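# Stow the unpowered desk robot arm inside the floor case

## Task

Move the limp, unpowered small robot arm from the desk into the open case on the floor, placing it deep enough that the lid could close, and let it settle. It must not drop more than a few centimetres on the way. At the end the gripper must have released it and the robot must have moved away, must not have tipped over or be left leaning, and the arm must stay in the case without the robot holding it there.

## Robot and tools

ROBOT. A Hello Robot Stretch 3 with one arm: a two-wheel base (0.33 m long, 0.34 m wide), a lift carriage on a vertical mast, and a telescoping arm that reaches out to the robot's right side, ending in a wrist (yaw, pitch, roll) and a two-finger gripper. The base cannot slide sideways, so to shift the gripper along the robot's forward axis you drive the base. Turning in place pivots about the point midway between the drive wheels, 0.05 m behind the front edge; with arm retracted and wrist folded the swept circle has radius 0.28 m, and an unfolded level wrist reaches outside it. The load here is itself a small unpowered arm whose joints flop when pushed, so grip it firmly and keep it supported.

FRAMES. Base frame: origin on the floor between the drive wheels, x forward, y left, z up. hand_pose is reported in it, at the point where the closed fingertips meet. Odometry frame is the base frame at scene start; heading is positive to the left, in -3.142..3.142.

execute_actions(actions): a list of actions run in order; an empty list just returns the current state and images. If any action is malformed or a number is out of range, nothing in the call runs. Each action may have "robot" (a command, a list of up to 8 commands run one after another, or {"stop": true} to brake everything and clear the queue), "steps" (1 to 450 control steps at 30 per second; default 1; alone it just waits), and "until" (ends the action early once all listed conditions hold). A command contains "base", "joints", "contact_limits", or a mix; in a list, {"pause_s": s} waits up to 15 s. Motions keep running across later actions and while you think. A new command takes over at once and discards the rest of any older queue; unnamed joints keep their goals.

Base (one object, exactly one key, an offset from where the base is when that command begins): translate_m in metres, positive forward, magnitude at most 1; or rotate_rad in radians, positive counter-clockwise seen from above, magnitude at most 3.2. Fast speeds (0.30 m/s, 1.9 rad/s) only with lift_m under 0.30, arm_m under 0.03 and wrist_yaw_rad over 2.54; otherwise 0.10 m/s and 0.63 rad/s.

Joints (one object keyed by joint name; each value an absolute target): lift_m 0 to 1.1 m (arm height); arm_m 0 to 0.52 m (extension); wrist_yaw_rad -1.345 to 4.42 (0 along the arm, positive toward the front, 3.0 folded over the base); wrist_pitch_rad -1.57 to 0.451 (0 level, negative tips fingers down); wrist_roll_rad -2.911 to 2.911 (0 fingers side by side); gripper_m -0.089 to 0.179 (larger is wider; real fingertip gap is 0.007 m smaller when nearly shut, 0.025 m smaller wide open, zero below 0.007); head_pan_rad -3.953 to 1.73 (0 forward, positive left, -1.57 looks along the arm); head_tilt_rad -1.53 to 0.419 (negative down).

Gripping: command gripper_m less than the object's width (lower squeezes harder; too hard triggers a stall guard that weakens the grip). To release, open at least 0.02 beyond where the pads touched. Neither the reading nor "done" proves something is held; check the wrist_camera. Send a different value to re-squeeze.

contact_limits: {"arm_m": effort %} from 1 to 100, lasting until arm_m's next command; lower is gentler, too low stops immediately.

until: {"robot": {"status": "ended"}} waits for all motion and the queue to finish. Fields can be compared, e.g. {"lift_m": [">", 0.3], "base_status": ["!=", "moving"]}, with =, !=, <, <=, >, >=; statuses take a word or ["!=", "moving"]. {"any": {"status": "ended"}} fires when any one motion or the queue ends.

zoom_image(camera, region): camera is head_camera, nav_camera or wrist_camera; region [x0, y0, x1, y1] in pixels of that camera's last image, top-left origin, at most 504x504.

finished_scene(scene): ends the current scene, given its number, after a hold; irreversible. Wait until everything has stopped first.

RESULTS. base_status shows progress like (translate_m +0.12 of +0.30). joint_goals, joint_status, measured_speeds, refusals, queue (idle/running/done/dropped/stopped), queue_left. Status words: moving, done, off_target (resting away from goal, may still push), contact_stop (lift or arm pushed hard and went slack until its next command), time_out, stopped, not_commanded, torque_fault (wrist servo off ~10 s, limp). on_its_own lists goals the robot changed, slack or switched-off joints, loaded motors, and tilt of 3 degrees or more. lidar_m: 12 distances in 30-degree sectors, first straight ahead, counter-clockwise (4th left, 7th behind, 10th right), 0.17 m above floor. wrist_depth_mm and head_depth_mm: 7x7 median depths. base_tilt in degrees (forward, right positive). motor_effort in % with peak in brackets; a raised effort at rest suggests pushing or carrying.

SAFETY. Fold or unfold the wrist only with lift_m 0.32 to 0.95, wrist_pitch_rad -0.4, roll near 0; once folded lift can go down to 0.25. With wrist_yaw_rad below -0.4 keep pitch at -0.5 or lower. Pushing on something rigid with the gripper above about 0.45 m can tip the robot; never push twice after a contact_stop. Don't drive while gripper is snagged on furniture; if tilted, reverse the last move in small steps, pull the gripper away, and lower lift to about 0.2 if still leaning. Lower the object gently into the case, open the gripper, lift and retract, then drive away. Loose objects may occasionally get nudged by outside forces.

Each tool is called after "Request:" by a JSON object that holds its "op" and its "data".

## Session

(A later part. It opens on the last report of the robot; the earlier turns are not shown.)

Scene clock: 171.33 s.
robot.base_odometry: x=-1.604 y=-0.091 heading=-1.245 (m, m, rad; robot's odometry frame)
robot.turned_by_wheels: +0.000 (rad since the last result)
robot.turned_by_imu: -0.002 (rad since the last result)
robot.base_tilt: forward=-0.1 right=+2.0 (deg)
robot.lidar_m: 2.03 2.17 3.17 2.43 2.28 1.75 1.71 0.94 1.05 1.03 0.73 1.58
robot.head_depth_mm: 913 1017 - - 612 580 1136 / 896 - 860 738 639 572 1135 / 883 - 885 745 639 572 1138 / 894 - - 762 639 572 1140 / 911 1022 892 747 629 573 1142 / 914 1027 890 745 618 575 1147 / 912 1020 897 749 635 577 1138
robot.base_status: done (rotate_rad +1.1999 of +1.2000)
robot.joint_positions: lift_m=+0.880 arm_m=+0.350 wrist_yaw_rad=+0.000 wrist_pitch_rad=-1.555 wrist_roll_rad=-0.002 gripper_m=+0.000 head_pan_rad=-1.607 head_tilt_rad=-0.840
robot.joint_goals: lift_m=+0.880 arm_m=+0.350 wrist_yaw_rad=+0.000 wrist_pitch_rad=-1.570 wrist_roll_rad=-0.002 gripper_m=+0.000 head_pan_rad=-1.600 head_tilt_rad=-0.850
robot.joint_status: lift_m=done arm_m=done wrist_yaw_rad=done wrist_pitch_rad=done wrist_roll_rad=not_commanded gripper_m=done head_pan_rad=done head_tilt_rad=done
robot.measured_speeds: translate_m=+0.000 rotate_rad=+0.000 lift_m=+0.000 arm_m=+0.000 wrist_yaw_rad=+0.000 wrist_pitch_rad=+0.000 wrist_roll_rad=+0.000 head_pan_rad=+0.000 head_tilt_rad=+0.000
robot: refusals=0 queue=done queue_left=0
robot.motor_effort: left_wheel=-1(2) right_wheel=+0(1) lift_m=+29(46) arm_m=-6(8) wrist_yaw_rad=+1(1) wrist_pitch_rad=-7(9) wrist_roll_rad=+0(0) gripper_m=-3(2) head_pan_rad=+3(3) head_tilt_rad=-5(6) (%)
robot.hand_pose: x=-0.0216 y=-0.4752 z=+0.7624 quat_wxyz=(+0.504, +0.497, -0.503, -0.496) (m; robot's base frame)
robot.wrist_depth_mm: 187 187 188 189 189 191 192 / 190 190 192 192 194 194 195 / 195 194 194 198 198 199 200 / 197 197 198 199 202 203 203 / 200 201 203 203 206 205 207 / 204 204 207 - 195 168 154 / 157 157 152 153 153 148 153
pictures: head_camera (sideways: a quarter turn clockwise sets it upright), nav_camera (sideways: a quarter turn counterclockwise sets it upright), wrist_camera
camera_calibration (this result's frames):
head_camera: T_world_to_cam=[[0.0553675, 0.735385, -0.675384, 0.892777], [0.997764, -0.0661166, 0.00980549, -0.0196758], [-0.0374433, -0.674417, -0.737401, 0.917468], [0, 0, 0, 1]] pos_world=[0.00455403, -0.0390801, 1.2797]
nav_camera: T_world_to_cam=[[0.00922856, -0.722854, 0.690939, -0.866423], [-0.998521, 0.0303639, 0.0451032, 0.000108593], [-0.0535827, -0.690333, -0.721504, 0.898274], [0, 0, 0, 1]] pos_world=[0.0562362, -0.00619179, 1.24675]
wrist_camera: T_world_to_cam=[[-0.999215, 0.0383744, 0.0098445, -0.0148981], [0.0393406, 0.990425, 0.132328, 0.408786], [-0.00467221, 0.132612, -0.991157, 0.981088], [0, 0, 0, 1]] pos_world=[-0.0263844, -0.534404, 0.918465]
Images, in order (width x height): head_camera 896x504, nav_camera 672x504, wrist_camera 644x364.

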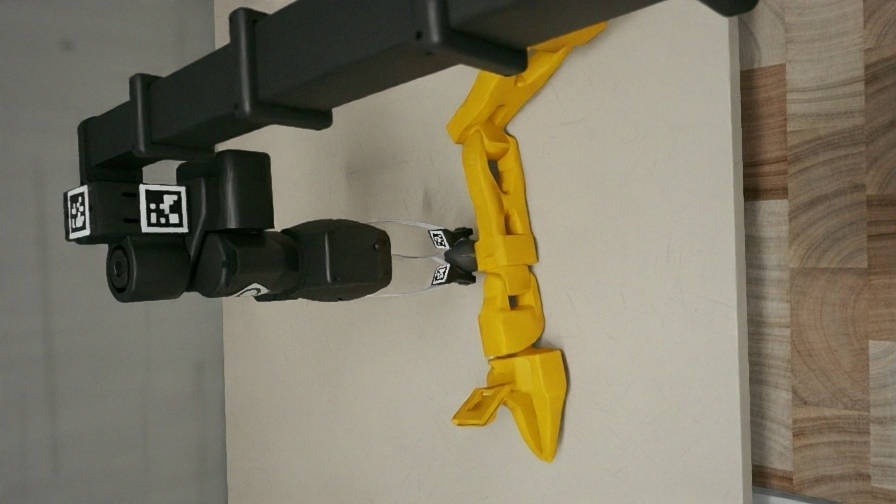

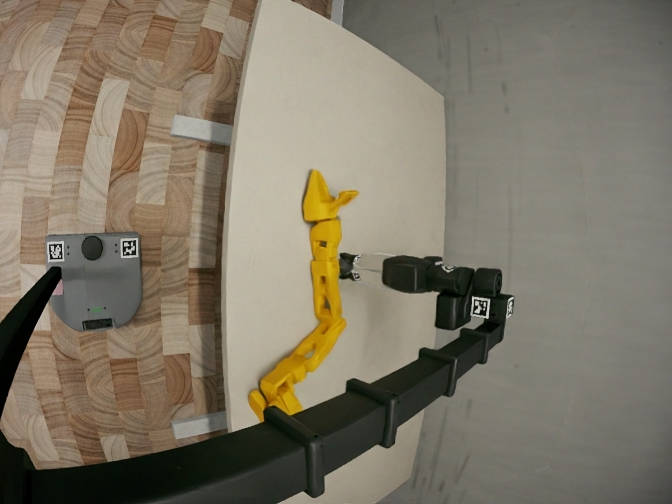

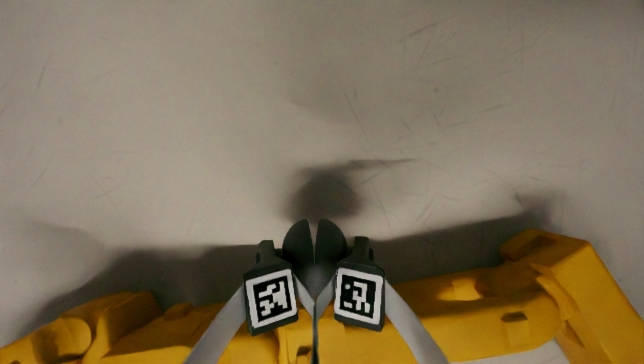

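Request:
{"op": "execute_actions", "data": {"actions": [{"robot":[{"joints":{"arm_m":0.42}},{"base":{"translate_m":0.085}},{"joints":{"arm_m":0.27,"head_pan_rad":-1.75,"head_tilt_rad":-0.95}}],"steps":450,"until":{"robot":{"status":"ended"}}}]}}

Scene clock: 187.63 s.
robot.base_odometry: x=-1.577 y=-0.172 heading=-1.245 (m, m, rad; robot's odometry frame)
robot.turned_by_wheels: +0.000 (rad since the last result)
robot.turned_by_imu: -0.003 (rad since the last result)
robot.base_tilt: forward=-0.1 right=+2.0 (deg)
robot.lidar_m: 1.95 2.08 3.02 2.48 2.39 1.84 1.80 1.02 1.06 1.04 0.68 1.59
robot.head_depth_mm: 1020 922 819 - - 1209 1113 / 994 972 - 656 611 1232 1148 / 946 - 769 648 600 1230 1147 / 925 - 787 646 602 1218 1143 / - - - 674 584 1214 1114 / 924 931 786 685 587 1201 1116 / 925 938 793 688 608 1167 1125
robot.base_status: done (translate_m +0.0850 of +0.0850)
robot.joint_positions: lift_m=+0.880 arm_m=+0.270 wrist_yaw_rad=+0.000 wrist_pitch_rad=-1.559 wrist_roll_rad=-0.002 gripper_m=+0.000 head_pan_rad=-1.743 head_tilt_rad=-0.938
robot.joint_goals: lift_m=+0.880 arm_m=+0.270 wrist_yaw_rad=+0.000 wrist_pitch_rad=-1.570 wrist_roll_rad=-0.002 gripper_m=+0.000 head_pan_rad=-1.750 head_tilt_rad=-0.950
robot.joint_status: lift_m=done arm_m=done wrist_yaw_rad=done wrist_pitch_rad=done wrist_roll_rad=not_commanded gripper_m=done head_pan_rad=done head_tilt_rad=done
robot.measured_speeds: translate_m=+0.000 rotate_rad=+0.000 lift_m=+0.000 arm_m=+0.000 wrist_yaw_rad=+0.000 wrist_pitch_rad=+0.000 wrist_roll_rad=+0.000 head_pan_rad=+0.000 head_tilt_rad=+0.000
robot: refusals=0 queue=done queue_left=0
robot.motor_effort: left_wheel=-1(3) right_wheel=+0(5) lift_m=+30(29) arm_m=-7(6) wrist_yaw_rad=+0(1) wrist_pitch_rad=-5(7) wrist_roll_rad=+0(0) gripper_m=-3(3) head_pan_rad=-2(13) head_tilt_rad=-6(16) (%)
robot.hand_pose: x=-0.0216 y=-0.3943 z=+0.7625 quat_wxyz=(+0.503, +0.497, -0.502, -0.497) (m; robot's base frame)
robot.wrist_depth_mm: 186 187 188 189 190 191 192 / 190 190 193 192 194 195 196 / 193 194 195 197 198 198 201 / 197 197 198 201 202 203 203 / 201 202 204 203 206 184 151 / 206 206 207 - 158 151 212 / 210 210 157 144 150 216 216
pictures: head_camera (sideways: a quarter turn clockwise sets it upright), nav_camera (sideways: a quarter turn counterclockwise sets it upright), wrist_camera
camera_calibration (this result's frames):
head_camera: T_world_to_cam=[[0.165391, 0.783046, -0.59957, 0.793323], [0.979431, -0.201663, 0.00679962, -0.0156496], [-0.115587, -0.588363, -0.800293, 0.999724], [0, 0, 0, 1]] pos_world=[-0.000325278, -0.0361642, 1.27583]
nav_camera: T_world_to_cam=[[-0.0999665, -0.780973, 0.616512, -0.768777], [-0.985928, 0.16119, 0.0443229, 0.00105341], [-0.133991, -0.603406, -0.786097, 0.98276], [0, 0, 0, 1]] pos_world=[0.0558674, -0.00756135, 1.24646]
wrist_camera: T_world_to_cam=[[-0.999212, 0.0384276, 0.00997348, -0.0180793], [0.0394264, 0.989968, 0.135678, 0.325936], [-0.00465965, 0.135964, -0.990703, 0.971402], [0, 0, 0, 1]] pos_world=[-0.0263891, -0.454047, 0.918329]
Images, in order (width x height): head_camera 896x504, nav_camera 672x504, wrist_camera 644x364.

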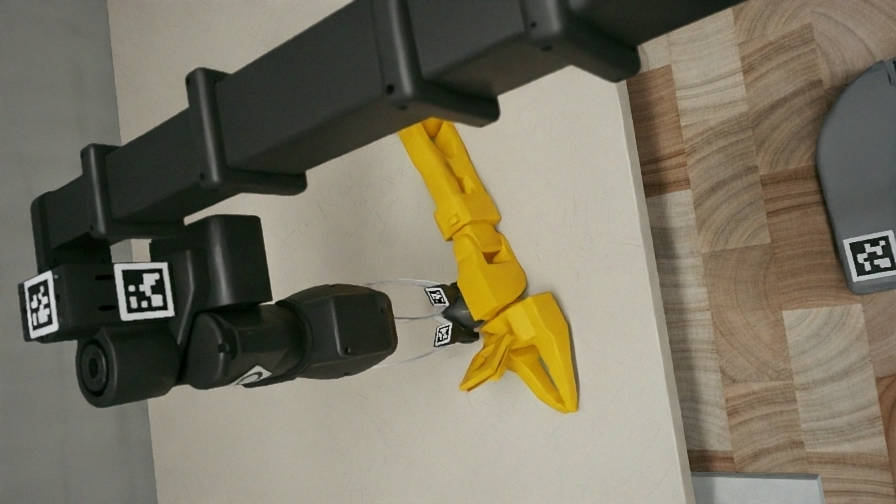

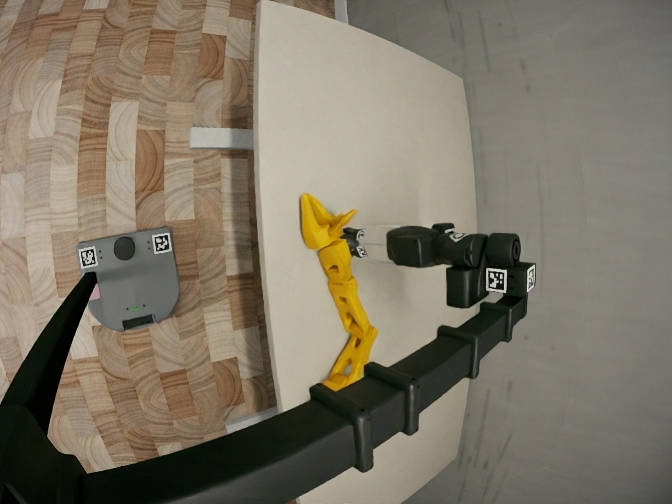

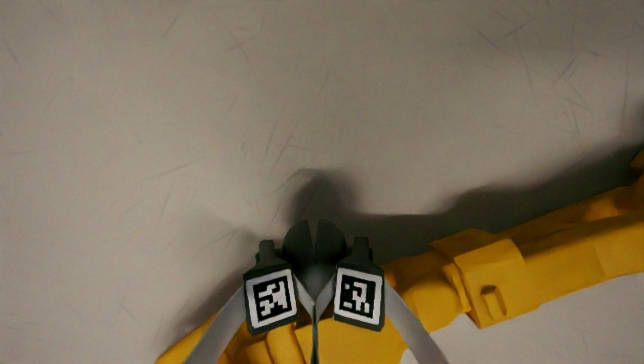

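Lift to see the whole thing.

Request:
{"op": "execute_actions", "data": {"actions": [{"robot":[{"joints":{"arm_m":0.29}},{"joints":{"lift_m":1.1,"head_pan_rad":-2.0}},{"joints":{"arm_m":0.2},"base":{"translate_m":-0.15}}],"steps":450,"until":{"robot":{"status":"ended"}}}]}}

Scene clock: 197.07 s.
robot.base_odometry: x=-1.625 y=-0.030 heading=-1.245 (m, m, rad; robot's odometry frame)
robot.turned_by_wheels: +0.000 (rad since the last result)
robot.turned_by_imu: -0.002 (rad since the last result)
robot.base_tilt: forward=-0.1 right=+2.1 (deg)
robot.lidar_m: 2.09 2.24 3.24 2.42 2.19 1.68 1.65 0.89 1.04 1.03 0.77 1.57
robot.head_depth_mm: 1098 924 780 679 1324 1229 1112 / 1078 924 782 624 633 1235 1141 / 1054 925 783 604 601 1234 - / 1027 933 788 683 602 1230 1153 / 990 928 790 646 603 1199 1123 / 950 932 790 648 604 565 1120 / 911 927 810 679 586 556 1120
robot.base_status: done (translate_m -0.1500 of -0.1500)
robot.joint_positions: lift_m=+1.099 arm_m=+0.200 wrist_yaw_rad=+0.000 wrist_pitch_rad=-1.563 wrist_roll_rad=-0.002 gripper_m=+0.000 head_pan_rad=-1.993 head_tilt_rad=-0.938
robot.joint_goals: lift_m=+1.100 arm_m=+0.200 wrist_yaw_rad=+0.000 wrist_pitch_rad=-1.570 wrist_roll_rad=-0.002 gripper_m=+0.000 head_pan_rad=-2.000 head_tilt_rad=-0.950
robot.joint_status: lift_m=done arm_m=done wrist_yaw_rad=done wrist_pitch_rad=done wrist_roll_rad=not_commanded gripper_m=done head_pan_rad=done head_tilt_rad=done
robot.measured_speeds: translate_m=+0.000 rotate_rad=+0.000 lift_m=+0.000 arm_m=+0.000 wrist_yaw_rad=+0.000 wrist_pitch_rad=+0.000 wrist_roll_rad=+0.000 head_pan_rad=+0.000 head_tilt_rad=+0.000
robot: refusals=0 queue=done queue_left=0
robot.motor_effort: left_wheel=-2(6) right_wheel=+1(2) lift_m=+47(52) arm_m=-6(8) wrist_yaw_rad=+1(0) wrist_pitch_rad=-3(5) wrist_roll_rad=+0(0) gripper_m=-3(3) head_pan_rad=-2(17) head_tilt_rad=-6(7) (%)
robot.hand_pose: x=-0.0216 y=-0.3232 z=+0.9817 quat_wxyz=(+0.502, +0.498, -0.501, -0.498) (m; robot's base frame)
robot.wrist_depth_mm: 395 395 395 395 397 405 403 / 399 403 408 405 409 417 414 / 412 409 406 411 415 422 422 / 417 353 425 427 426 362 428 / 423 423 431 433 437 363 442 / - - - - - - - / - - - - - - -
pictures: head_camera (sideways: a quarter turn clockwise sets it upright), nav_camera (sideways: a quarter turn counterclockwise sets it upright), wrist_camera
camera_calibration (this result's frames):
head_camera: T_world_to_cam=[[0.353974, 0.717792, -0.599564, 0.792165], [0.899094, -0.437702, 0.00679937, -0.0151592], [-0.25755, -0.541471, -0.800298, 1.0006], [0, 0, 0, 1]] pos_world=[-0.00907234, -0.0334503, 1.27583]
nav_camera: T_world_to_cam=[[-0.290071, -0.73197, 0.616506, -0.767609], [-0.915402, 0.400094, 0.0443228, 0.000623304], [-0.279103, -0.551494, -0.786102, 0.983651], [0, 0, 0, 1]] pos_world=[0.0524499, -0.0196381, 1.24646]
wrist_camera: T_world_to_cam=[[-0.999212, 0.0383788, 0.0101391, -0.0231777], [0.039421, 0.989373, 0.139953, 0.221374], [-0.00466018, 0.140242, -0.990106, 1.17964], [0, 0, 0, 1]] pos_world=[-0.0263888, -0.383566, 1.13722]
Images, in order (width x height): head_camera 896x504, nav_camera 672x504, wrist_camera 644x364.

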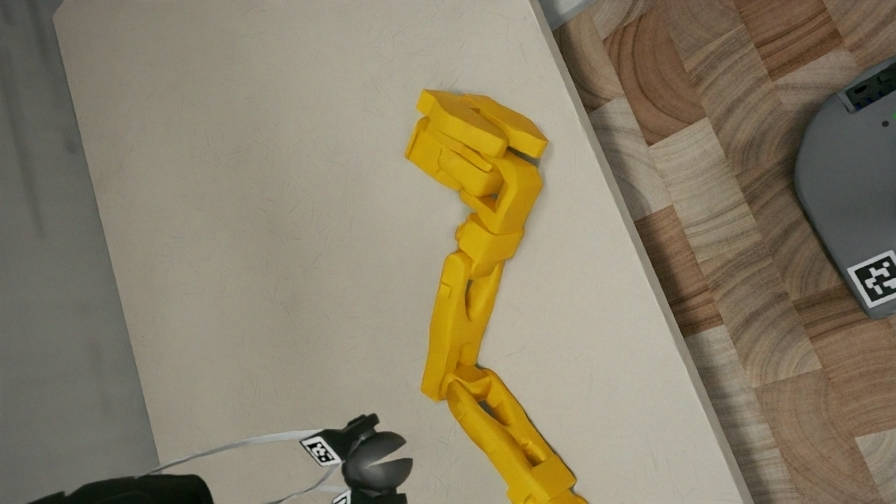

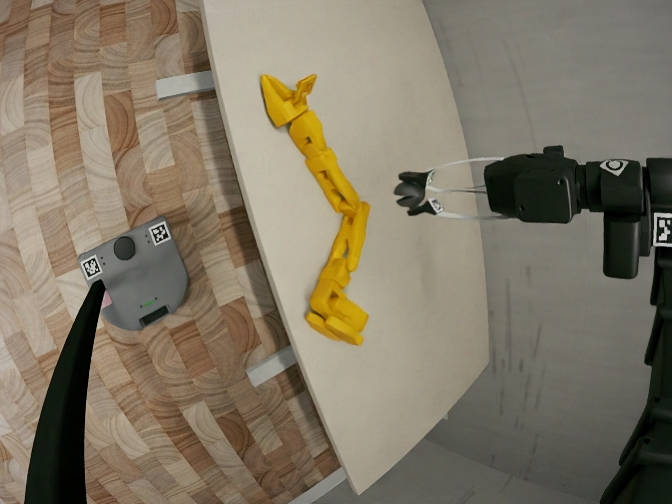

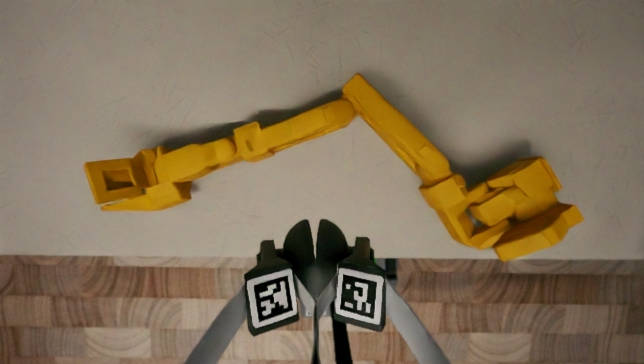

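Request:
{"op": "execute_actions", "data": {"actions": [{"robot":[{"joints":{"arm_m":0.253,"wrist_roll_rad":0.73,"gripper_m":0.1,"lift_m":0.96,"head_pan_rad":-1.6},"base":{"translate_m":-0.092}}],"steps":450,"until":{"robot":{"status":"ended"}}}]}}

Scene clock: 247.43 s.
robot.base_odometry: x=-1.655 y=+0.057 heading=-1.245 (m, m, rad; robot's odometry frame)
robot.turned_by_wheels: +0.000 (rad since the last result)
robot.turned_by_imu: -0.001 (rad since the last result)
robot.base_tilt: forward=+0.0 right=+2.1 (deg)
robot.lidar_m: 2.19 2.34 3.39 2.40 2.06 1.59 1.56 0.82 1.04 1.02 0.83 0.86
robot.head_depth_mm: - 891 781 679 573 1198 1116 / 940 904 782 680 550 1196 1130 / - - 784 673 574 1195 1143 / - - 756 644 604 1191 1139 / 938 959 788 647 605 1200 1121 / 940 930 791 684 603 1205 1120 / 937 933 795 690 607 1201 1122
robot.base_status: done (translate_m -0.0920 of -0.0920)
robot.joint_positions: lift_m=+0.960 arm_m=+0.253 wrist_yaw_rad=+0.000 wrist_pitch_rad=-1.563 wrist_roll_rad=+0.726 gripper_m=+0.100 head_pan_rad=-1.607 head_tilt_rad=-0.938
robot.joint_goals: lift_m=+0.960 arm_m=+0.253 wrist_yaw_rad=+0.000 wrist_pitch_rad=-1.570 wrist_roll_rad=+0.730 gripper_m=+0.100 head_pan_rad=-1.600 head_tilt_rad=-0.950
robot.joint_status: lift_m=done arm_m=done wrist_yaw_rad=done wrist_pitch_rad=done wrist_roll_rad=done gripper_m=done head_pan_rad=done head_tilt_rad=done
robot.measured_speeds: translate_m=+0.000 rotate_rad=+0.000 lift_m=+0.000 arm_m=+0.000 wrist_yaw_rad=+0.000 wrist_pitch_rad=+0.000 wrist_roll_rad=+0.000 head_pan_rad=+0.000 head_tilt_rad=+0.000
robot: refusals=0 queue=done queue_left=0
robot.motor_effort: left_wheel=-2(7) right_wheel=+1(1) lift_m=+28(45) arm_m=+4(5) wrist_yaw_rad=+1(1) wrist_pitch_rad=-3(3) wrist_roll_rad=+1(2) gripper_m=+0(82) head_pan_rad=+3(23) head_tilt_rad=-6(6) (%)
robot.hand_pose: x=-0.0216 y=-0.3753 z=+0.8426 quat_wxyz=(+0.291, +0.289, -0.647, -0.643) (m; robot's base frame)
robot.wrist_depth_mm: 263 264 262 265 264 266 265 / 270 269 270 269 271 273 273 / 273 275 274 274 276 211 203 / 282 280 279 278 284 218 189 / 288 288 234 289 212 223 191 / 294 292 293 294 295 - - / 299 245 302 297 304 - -
pictures: head_camera (sideways: a quarter turn clockwise sets it upright), nav_camera (sideways: a quarter turn counterclockwise sets it upright), wrist_camera
camera_calibration (this result's frames):
head_camera: T_world_to_cam=[[0.0577515, 0.79824, -0.599564, 0.793971], [0.997725, -0.0670768, 0.00679937, -0.0157609], [-0.0347893, -0.598592, -0.800298, 0.999238], [0, 0, 0, 1]] pos_world=[0.00463475, -0.0367011, 1.27583]
nav_camera: T_world_to_cam=[[0.00678821, -0.787321, 0.616506, -0.76942], [-0.998676, 0.0260962, 0.0443228, 0.00113128], [-0.0509847, -0.615991, -0.786102, 0.98226], [0, 0, 0, 1]] pos_world=[0.056433, -0.000746976, 1.24646]
wrist_camera: T_world_to_cam=[[-0.720326, 0.693613, 0.00564665, 0.23594], [0.687194, 0.712505, 0.141781, 0.20098], [0.0943179, 0.106009, -0.989882, 1.03839], [0, 0, 0, 1]] pos_world=[-0.0660972, -0.416929, 0.998056]
Images, in order (width x height): head_camera 896x504, nav_camera 672x504, wrist_camera 644x364.

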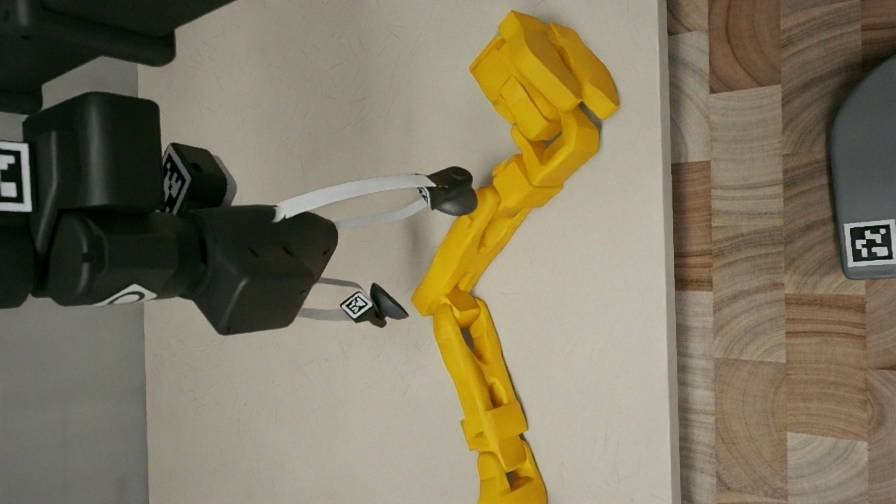

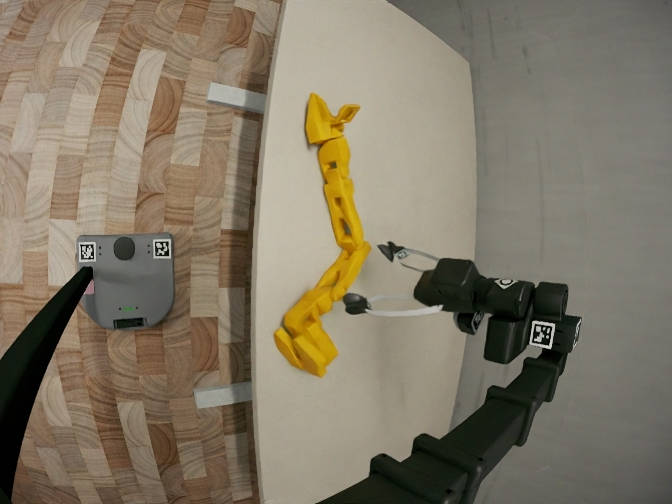

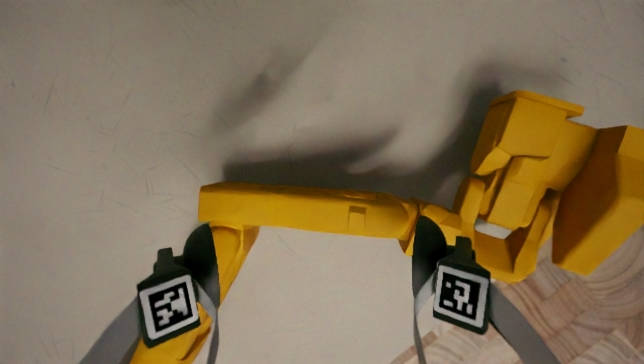

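Request:
{"op": "execute_actions", "data": {"actions": [{"robot":[{"joints":{"wrist_roll_rad":-0.8}},{"joints":{"lift_m":0.91}}],"steps":450,"until":{"robot":{"status":"ended"}}}]}}

Scene clock: 254.63 s.
robot.base_odometry: x=-1.655 y=+0.057 heading=-1.245 (m, m, rad; robot's odometry frame)
robot.turned_by_wheels: +0.000 (rad since the last result)
robot.turned_by_imu: -0.002 (rad since the last result)
robot.base_tilt: forward=-0.1 right=+2.0 (deg)
robot.lidar_m: 2.19 2.34 3.38 2.41 2.07 1.59 1.56 0.82 1.04 1.02 0.83 0.86
robot.head_depth_mm: 906 - 752 679 573 1191 1116 / - 891 784 681 550 1199 1140 / - - 771 676 573 1198 1148 / - - - 647 602 1196 1126 / 943 955 772 647 606 1207 1118 / 937 934 789 686 604 1199 1114 / 942 935 792 687 606 1207 1118
robot.base_status: done (translate_m -0.0920 of -0.0920)
robot.joint_positions: lift_m=+0.910 arm_m=+0.253 wrist_yaw_rad=+0.000 wrist_pitch_rad=-1.563 wrist_roll_rad=-0.796 gripper_m=+0.100 head_pan_rad=-1.607 head_tilt_rad=-0.938
robot.joint_goals: lift_m=+0.910 arm_m=+0.253 wrist_yaw_rad=+0.000 wrist_pitch_rad=-1.570 wrist_roll_rad=-0.800 gripper_m=+0.100 head_pan_rad=-1.600 head_tilt_rad=-0.950
robot.joint_status: lift_m=done arm_m=done wrist_yaw_rad=done wrist_pitch_rad=done wrist_roll_rad=done gripper_m=done head_pan_rad=done head_tilt_rad=done
robot.measured_speeds: translate_m=+0.000 rotate_rad=+0.000 lift_m=+0.000 arm_m=+0.000 wrist_yaw_rad=+0.000 wrist_pitch_rad=+0.000 wrist_roll_rad=+0.000 head_pan_rad=+0.000 head_tilt_rad=+0.000
robot: refusals=0 queue=done queue_left=0
robot.motor_effort: left_wheel=-2(2) right_wheel=+1(1) lift_m=+28(28) arm_m=+3(4) wrist_yaw_rad=+0(1) wrist_pitch_rad=-3(3) wrist_roll_rad=-1(4) gripper_m=+0(0) head_pan_rad=+3(3) head_tilt_rad=-6(6) (%)
robot.hand_pose: x=-0.0215 y=-0.3755 z=+0.7926 quat_wxyz=(+0.657, +0.652, -0.268, -0.266) (m; robot's base frame)
robot.wrist_depth_mm: 159 165 215 217 218 221 223 / 216 163 163 221 223 225 228 / 220 221 179 173 229 229 231 / 224 227 227 181 232 236 237 / 230 230 235 183 238 242 244 / 984 233 239 216 243 246 248 / 985 245 244 181 250 251 256
pictures: head_camera (sideways: a quarter turn clockwise sets it upright), nav_camera (sideways: a quarter turn counterclockwise sets it upright), wrist_camera
camera_calibration (this result's frames):
head_camera: T_world_to_cam=[[0.0577513, 0.798241, -0.599564, 0.793971], [0.997725, -0.0670765, 0.00679936, -0.0157608], [-0.0347891, -0.598592, -0.800298, 0.999238], [0, 0, 0, 1]] pos_world=[0.00463476, -0.0367011, 1.27583]
nav_camera: T_world_to_cam=[[0.0067884, -0.787321, 0.616506, -0.76942], [-0.998676, 0.0260959, 0.0443228, 0.00113128], [-0.0509846, -0.615991, -0.786102, 0.98226], [0, 0, 0, 1]] pos_world=[0.056433, -0.000746954, 1.24646]
wrist_camera: T_world_to_cam=[[-0.727285, -0.686179, 0.014688, -0.288983], [-0.677691, 0.721346, 0.14281, 0.181299], [-0.108589, 0.09391, -0.989641, 0.979803], [0, 0, 0, 1]] pos_world=[0.0190872, -0.421086, 0.948006]
Images, in order (width x height): head_camera 896x504, nav_camera 672x504, wrist_camera 644x364.

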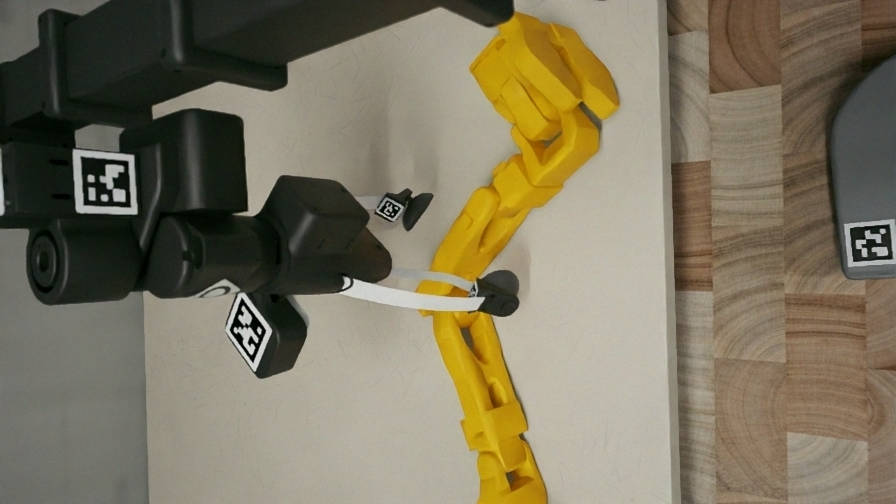

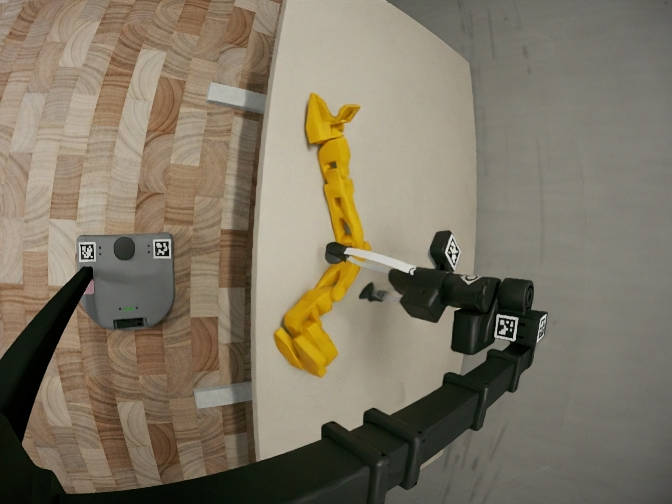

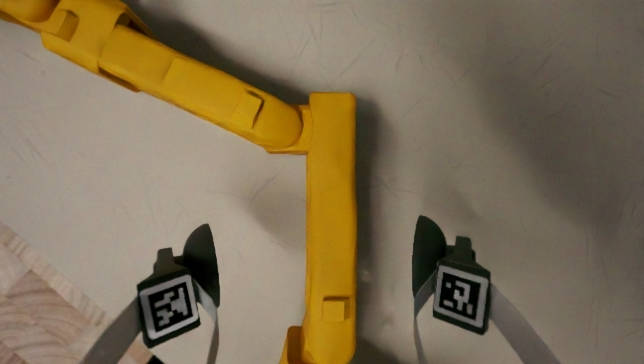

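Request:
{"op": "execute_actions", "data": {"actions": [{"robot":[{"joints":{"lift_m":0.866}},{"joints":{"gripper_m":-0.03}},{"pause_s":0.5},{"joints":{"lift_m":0.90}}],"steps":450,"until":{"robot":{"status":"ended"}}}]}}

Scene clock: 265.13 s.
robot.base_odometry: x=-1.655 y=+0.057 heading=-1.245 (m, m, rad; robot's odometry frame)
robot.turned_by_wheels: +0.000 (rad since the last result)
robot.turned_by_imu: -0.002 (rad since the last result)
robot.base_tilt: forward=-0.1 right=+2.0 (deg)
robot.lidar_m: 2.18 2.34 3.38 2.40 2.07 1.59 1.56 0.82 1.04 1.02 0.83 0.86
robot.head_depth_mm: 923 - - 672 580 1194 1108 / - - 772 680 533 1189 1139 / - - 783 682 581 1193 1139 / 904 - - 595 600 1197 1135 / 940 935 755 622 604 1192 1119 / 936 938 789 688 605 1203 1122 / 940 936 792 683 597 1206 1120
robot.base_status: done (translate_m -0.0920 of -0.0920)
robot.joint_positions: lift_m=+0.899 arm_m=+0.253 wrist_yaw_rad=+0.000 wrist_pitch_rad=-1.559 wrist_roll_rad=-0.798 gripper_m=-0.026 head_pan_rad=-1.607 head_tilt_rad=-0.938
robot.joint_goals: lift_m=+0.900 arm_m=+0.253 wrist_yaw_rad=+0.000 wrist_pitch_rad=-1.570 wrist_roll_rad=-0.800 gripper_m=-0.027 head_pan_rad=-1.600 head_tilt_rad=-0.950
robot.joint_status: lift_m=done arm_m=done wrist_yaw_rad=done wrist_pitch_rad=done wrist_roll_rad=done gripper_m=done head_pan_rad=done head_tilt_rad=done
robot.measured_speeds: translate_m=+0.000 rotate_rad=+0.000 lift_m=+0.000 arm_m=+0.000 wrist_yaw_rad=+0.000 wrist_pitch_rad=+0.000 wrist_roll_rad=+0.000 head_pan_rad=+0.000 head_tilt_rad=+0.000
robot: refusals=0 queue=done queue_left=0
robot.motor_effort: left_wheel=-2(2) right_wheel=+1(2) lift_m=+52(55) arm_m=+3(4) wrist_yaw_rad=+0(1) wrist_pitch_rad=-5(5) wrist_roll_rad=-1(2) gripper_m=-21(98) head_pan_rad=+3(2) head_tilt_rad=-6(6) (%)
robot.hand_pose: x=-0.0215 y=-0.3767 z=+0.7817 quat_wxyz=(+0.659, +0.651, -0.268, -0.265) (m; robot's base frame)
robot.wrist_depth_mm: 133 200 204 205 210 210 212 / 134 127 205 208 213 214 217 / 209 209 127 124 217 221 222 / 212 213 217 126 222 224 228 / 217 218 221 125 226 229 232 / 590 224 225 123 232 235 238 / 999 230 233 125 237 238 242
pictures: head_camera (sideways: a quarter turn clockwise sets it upright), nav_camera (sideways: a quarter turn counterclockwise sets it upright), wrist_camera
camera_calibration (this result's frames):
head_camera: T_world_to_cam=[[0.0577514, 0.79824, -0.599564, 0.793972], [0.997725, -0.0670767, 0.00679937, -0.0157609], [-0.0347892, -0.598592, -0.800298, 0.999238], [0, 0, 0, 1]] pos_world=[0.00463476, -0.0367011, 1.27583]
nav_camera: T_world_to_cam=[[0.00678831, -0.787321, 0.616506, -0.76942], [-0.998676, 0.0260961, 0.0443228, 0.00113128], [-0.0509847, -0.615991, -0.786102, 0.98226], [0, 0, 0, 1]] pos_world=[0.056433, -0.000746973, 1.24646]
wrist_camera: T_world_to_cam=[[-0.72634, -0.687107, 0.0176961, -0.292308], [-0.678681, 0.72103, 0.139669, 0.186021], [-0.108727, 0.089437, -0.99004, 0.967726], [0, 0, 0, 1]] pos_world=[0.0191517, -0.421525, 0.937279]
Images, in order (width x height): head_camera 896x504, nav_camera 672x504, wrist_camera 644x364.

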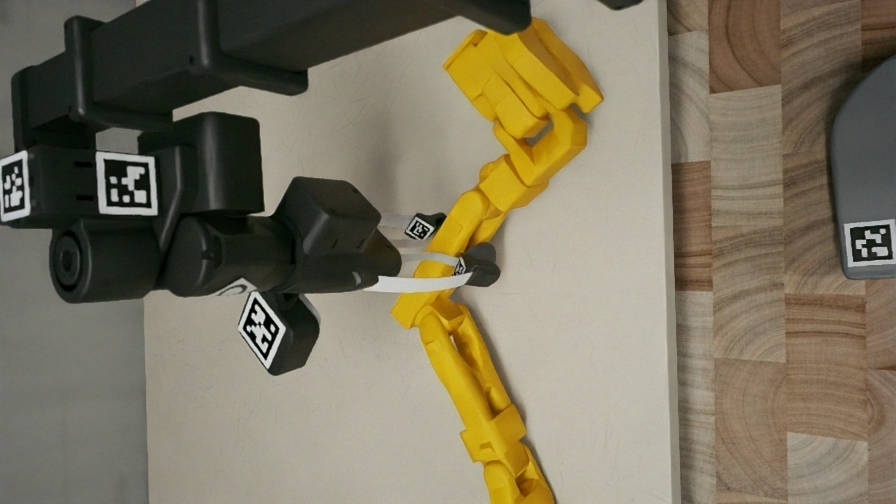

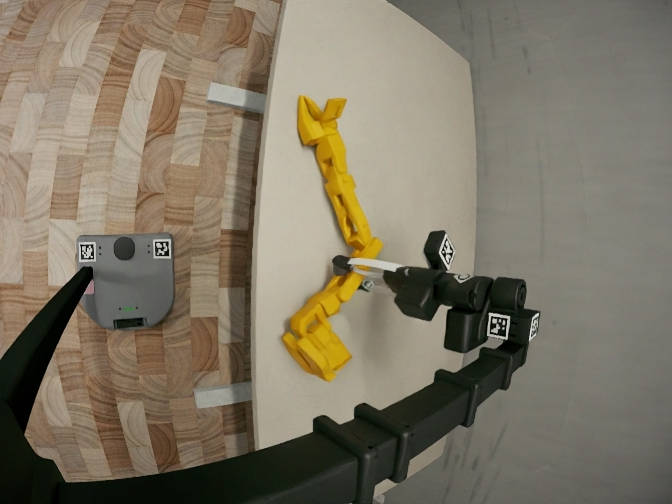

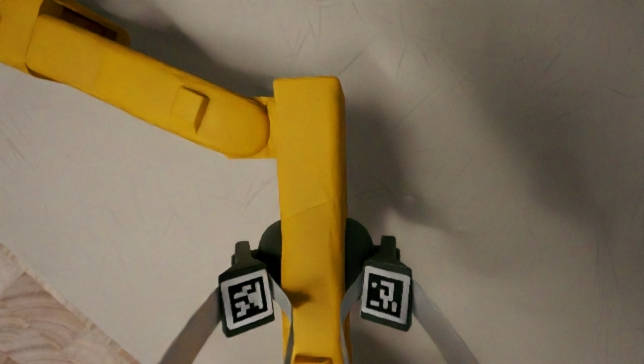

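Request:
{"op": "execute_actions", "data": {"actions": [{"robot":[{"joints":{"arm_m":0.42,"wrist_roll_rad":-0.2,"head_tilt_rad":-0.85}}],"steps":450,"until":{"robot":{"status":"ended"}}}]}}

Scene clock: 276.73 s.
robot.base_odometry: x=-1.655 y=+0.057 heading=-1.245 (m, m, rad; robot's odometry frame)
robot.turned_by_wheels: +0.000 (rad since the last result)
robot.turned_by_imu: -0.001 (rad since the last result)
robot.base_tilt: forward=-0.1 right=+2.1 (deg)
robot.lidar_m: 2.18 2.35 3.36 2.40 2.06 1.59 1.56 0.82 1.04 1.02 0.83 0.86
robot.head_depth_mm: 910 - - 729 631 575 1131 / 880 - 847 733 632 566 1135 / - 1018 870 596 612 569 1135 / - - 837 630 635 568 1143 / 906 1001 876 736 637 569 1144 / 909 1009 878 740 637 571 1140 / 906 1010 880 740 638 571 1143
robot.base_status: done (translate_m -0.0920 of -0.0920)
robot.joint_positions: lift_m=+0.899 arm_m=+0.420 wrist_yaw_rad=+0.001 wrist_pitch_rad=-1.562 wrist_roll_rad=-0.203 gripper_m=-0.026 head_pan_rad=-1.607 head_tilt_rad=-0.853
robot.joint_goals: lift_m=+0.900 arm_m=+0.420 wrist_yaw_rad=+0.000 wrist_pitch_rad=-1.570 wrist_roll_rad=-0.200 gripper_m=-0.027 head_pan_rad=-1.600 head_tilt_rad=-0.850
robot.joint_status: lift_m=done arm_m=done wrist_yaw_rad=done wrist_pitch_rad=done wrist_roll_rad=done gripper_m=done head_pan_rad=done head_tilt_rad=done
robot.measured_speeds: translate_m=+0.000 rotate_rad=+0.000 lift_m=+0.000 arm_m=+0.000 wrist_yaw_rad=+0.000 wrist_pitch_rad=+0.000 wrist_roll_rad=+0.000 head_pan_rad=+0.000 head_tilt_rad=+0.000
robot: refusals=0 queue=done queue_left=0
robot.motor_effort: left_wheel=-2(2) right_wheel=+2(2) lift_m=+52(52) arm_m=+3(3) wrist_yaw_rad=+0(8) wrist_pitch_rad=-4(5) wrist_roll_rad=+1(9) gripper_m=-20(21) head_pan_rad=+3(3) head_tilt_rad=+1(13) (%)
robot.hand_pose: x=-0.0216 y=-0.5428 z=+0.7818 quat_wxyz=(+0.551, +0.546, -0.448, -0.445) (m; robot's base frame)
robot.wrist_depth_mm: 135 203 205 206 207 209 209 / 135 128 207 209 211 213 216 / 210 212 128 125 216 217 218 / 214 216 217 127 220 222 224 / 218 220 222 125 226 226 228 / 224 225 225 123 228 232 233 / 228 230 232 125 235 235 238
pictures: head_camera (sideways: a quarter turn clockwise sets it upright), nav_camera (sideways: a quarter turn counterclockwise sets it upright), wrist_camera
camera_calibration (this result's frames):
head_camera: T_world_to_cam=[[0.0557626, 0.744281, -0.665535, 0.879941], [0.997753, -0.0663429, 0.00940537, -0.0191546], [-0.0371533, -0.664564, -0.746307, 0.929048], [0, 0, 0, 1]] pos_world=[0.00456096, -0.0387819, 1.27917]
nav_camera: T_world_to_cam=[[0.00882708, -0.731964, 0.681286, -0.853841], [-0.998539, 0.0298645, 0.0450235, 0.00021329], [-0.0533018, -0.680689, -0.730631, 0.910141], [0, 0, 0, 1]] pos_world=[0.0562621, -0.00546423, 1.24668]
wrist_camera: T_world_to_cam=[[-0.986504, -0.163324, 0.0116598, -0.123114], [-0.160131, 0.977182, 0.139545, 0.456007], [-0.0341848, 0.135795, -0.990147, 1.00949], [0, 0, 0, 1]] pos_world=[-0.0139219, -0.602792, 0.937344]
Images, in order (width x height): head_camera 896x504, nav_camera 672x504, wrist_camera 644x364.

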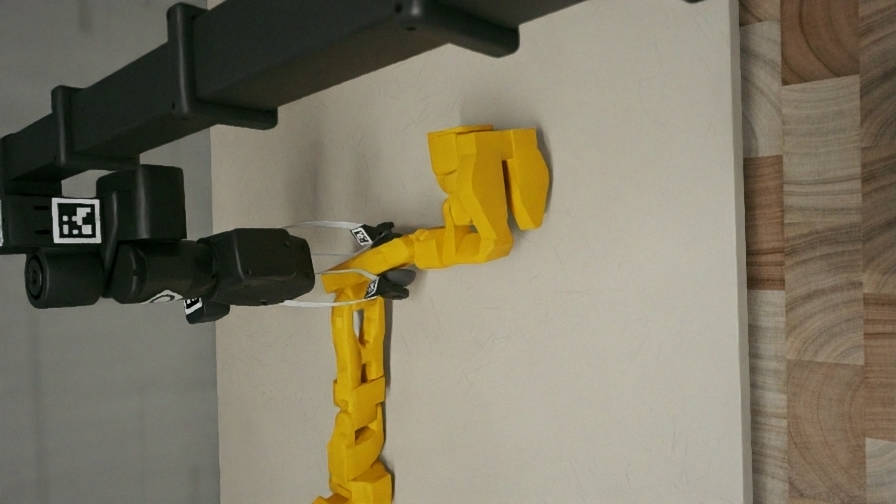

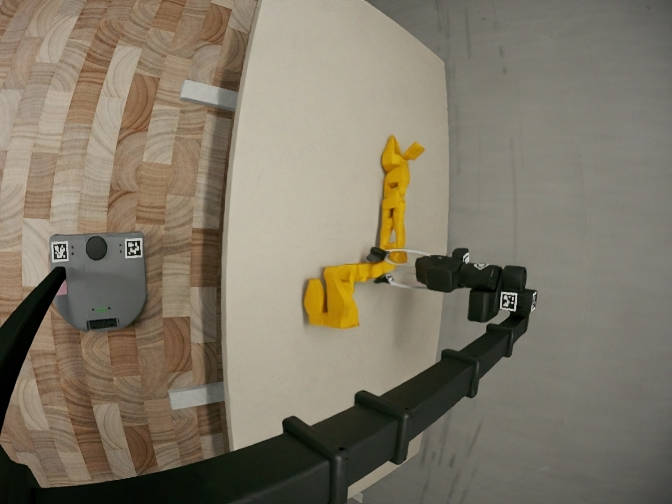

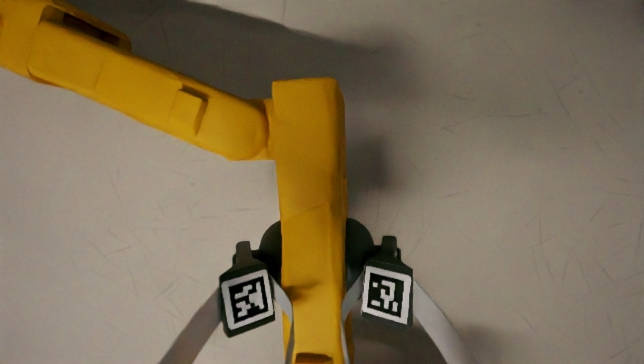

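Request:
{"op": "execute_actions", "data": {"actions": [{"robot":[{"joints":{"arm_m":0.3,"wrist_roll_rad":0.0,"lift_m":1.03,"head_tilt_rad":-0.6}},{"joints":{"wrist_pitch_rad":-0.8}},{"pause_s":0.5}],"steps":450,"until":{"robot":{"status":"ended"}}}]}}

Scene clock: 301.33 s.
robot.base_odometry: x=-1.655 y=+0.057 heading=-1.245 (m, m, rad; robot's odometry frame)
robot.turned_by_wheels: +0.000 (rad since the last result)
robot.turned_by_imu: -0.002 (rad since the last result)
robot.base_tilt: forward=-0.1 right=+2.1 (deg)
robot.lidar_m: 2.19 2.34 3.37 2.40 2.07 1.59 1.56 0.82 1.04 1.02 0.83 0.86
robot.head_depth_mm: 833 - 1049 972 773 644 548 / 832 957 1048 976 779 647 551 / 832 - 1065 986 539 646 552 / 842 - - 565 718 648 552 / 849 935 999 994 782 651 554 / 855 933 995 1003 789 654 555 / 850 941 992 1002 791 653 558
robot.base_status: done (translate_m -0.0920 of -0.0920)
robot.joint_positions: lift_m=+1.029 arm_m=+0.300 wrist_yaw_rad=-0.001 wrist_pitch_rad=-0.853 wrist_roll_rad=-0.015 gripper_m=-0.023 head_pan_rad=-1.607 head_tilt_rad=-0.606
robot.joint_goals: lift_m=+1.030 arm_m=+0.300 wrist_yaw_rad=+0.000 wrist_pitch_rad=-0.800 wrist_roll_rad=+0.000 gripper_m=-0.024 head_pan_rad=-1.600 head_tilt_rad=-0.600
robot.joint_status: lift_m=done arm_m=done wrist_yaw_rad=done wrist_pitch_rad=off_target wrist_roll_rad=done gripper_m=done head_pan_rad=done head_tilt_rad=done
robot.measured_speeds: translate_m=+0.000 rotate_rad=+0.000 lift_m=+0.000 arm_m=+0.000 wrist_yaw_rad=+0.000 wrist_pitch_rad=+0.000 wrist_roll_rad=+0.000 head_pan_rad=+0.000 head_tilt_rad=+0.000
robot: refusals=0 queue=dropped queue_left=0
robot.on_its_own: gripper_m is held at -0.024, not at your -0.030, by its stall guard, which is not easing now
robot.motor_effort: left_wheel=-2(2) right_wheel=+1(1) lift_m=+52(53) arm_m=-4(10) wrist_yaw_rad=+2(6) wrist_pitch_rad=+23(23) wrist_roll_rad=+6(8) gripper_m=-20(22) head_pan_rad=+3(3) head_tilt_rad=+3(23) (%)
robot.hand_pose: x=-0.0217 y=-0.5956 z=+0.9594 quat_wxyz=(+0.649, +0.294, -0.639, -0.291) (m; robot's base frame)
robot.wrist_depth_mm: 532 514 518 515 512 504 509 / 187 575 583 589 576 569 574 / 507 171 155 154 537 536 533 / 475 480 461 147 479 481 477 / 428 431 435 133 432 432 434 / 394 397 399 124 401 401 398 / 365 361 356 121 360 366 367
pictures: head_camera (sideways: a quarter turn clockwise sets it upright), nav_camera (sideways: a quarter turn counterclockwise sets it upright), wrist_camera
dropped: robot: command 1 of its queue: wrist_pitch_rad: off_target
camera_calibration (this result's frames):
head_camera: T_world_to_cam=[[0.0489944, 0.559148, -0.827619, 1.09124], [0.997876, -0.0630206, 0.0164961, -0.0283909], [-0.0429332, -0.826669, -0.561048, 0.688108], [0, 0, 0, 1]] pos_world=[0.00440876, -0.0431158, 1.28966]
nav_camera: T_world_to_cam=[[0.0157168, -0.543421, 0.839313, -1.05986], [-0.998139, 0.0409404, 0.0451982, -0.0000311898], [-0.0589235, -0.838461, -0.541767, 0.6645], [0, 0, 0, 1]] pos_world=[0.0557812, -0.0187926, 1.24956]
wrist_camera: T_world_to_cam=[[-0.999625, 0.0260815, -0.00829543, -0.00225997], [0.0264373, 0.841773, -0.539183, 1.0574], [-0.00707981, -0.539201, -0.842148, 0.649081], [0, 0, 0, 1]] pos_world=[-0.0256186, -0.540049, 1.11674]
Images, in order (width x height): head_camera 896x504, nav_camera 672x504, wrist_camera 644x364.

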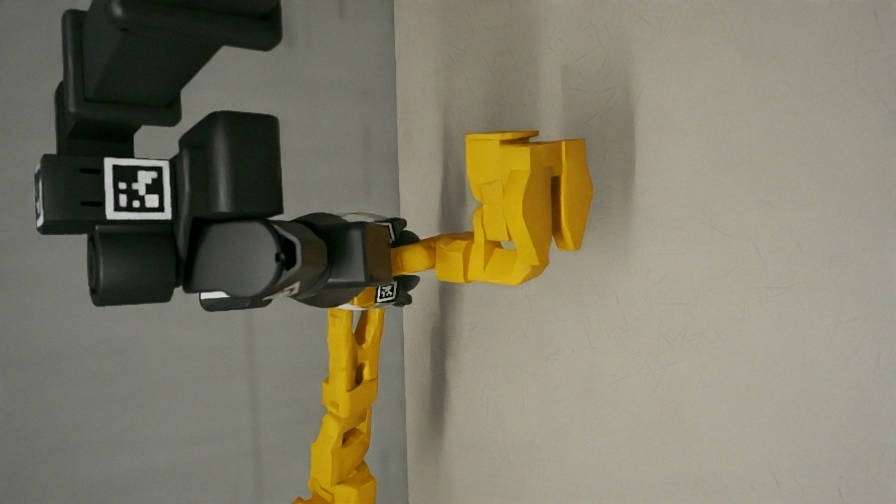

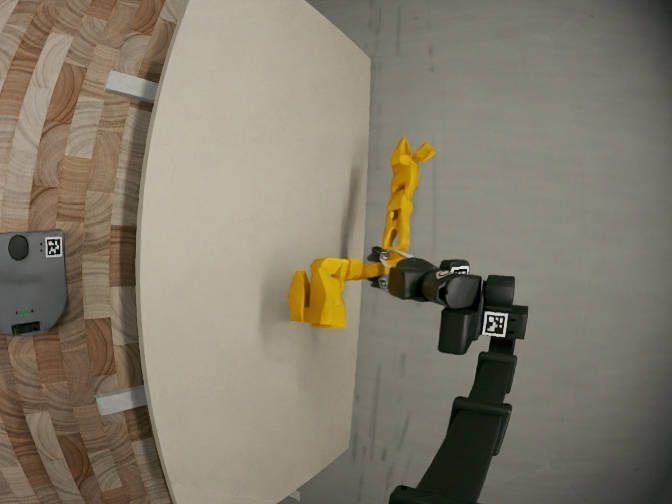

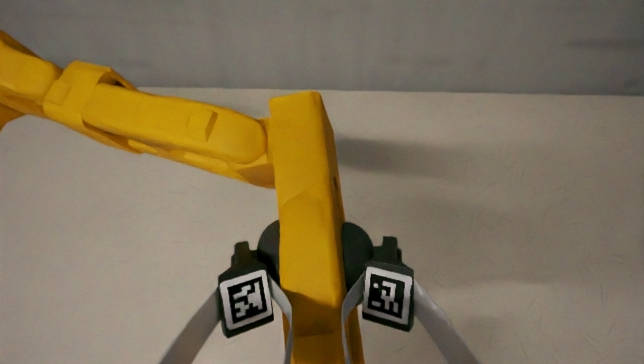

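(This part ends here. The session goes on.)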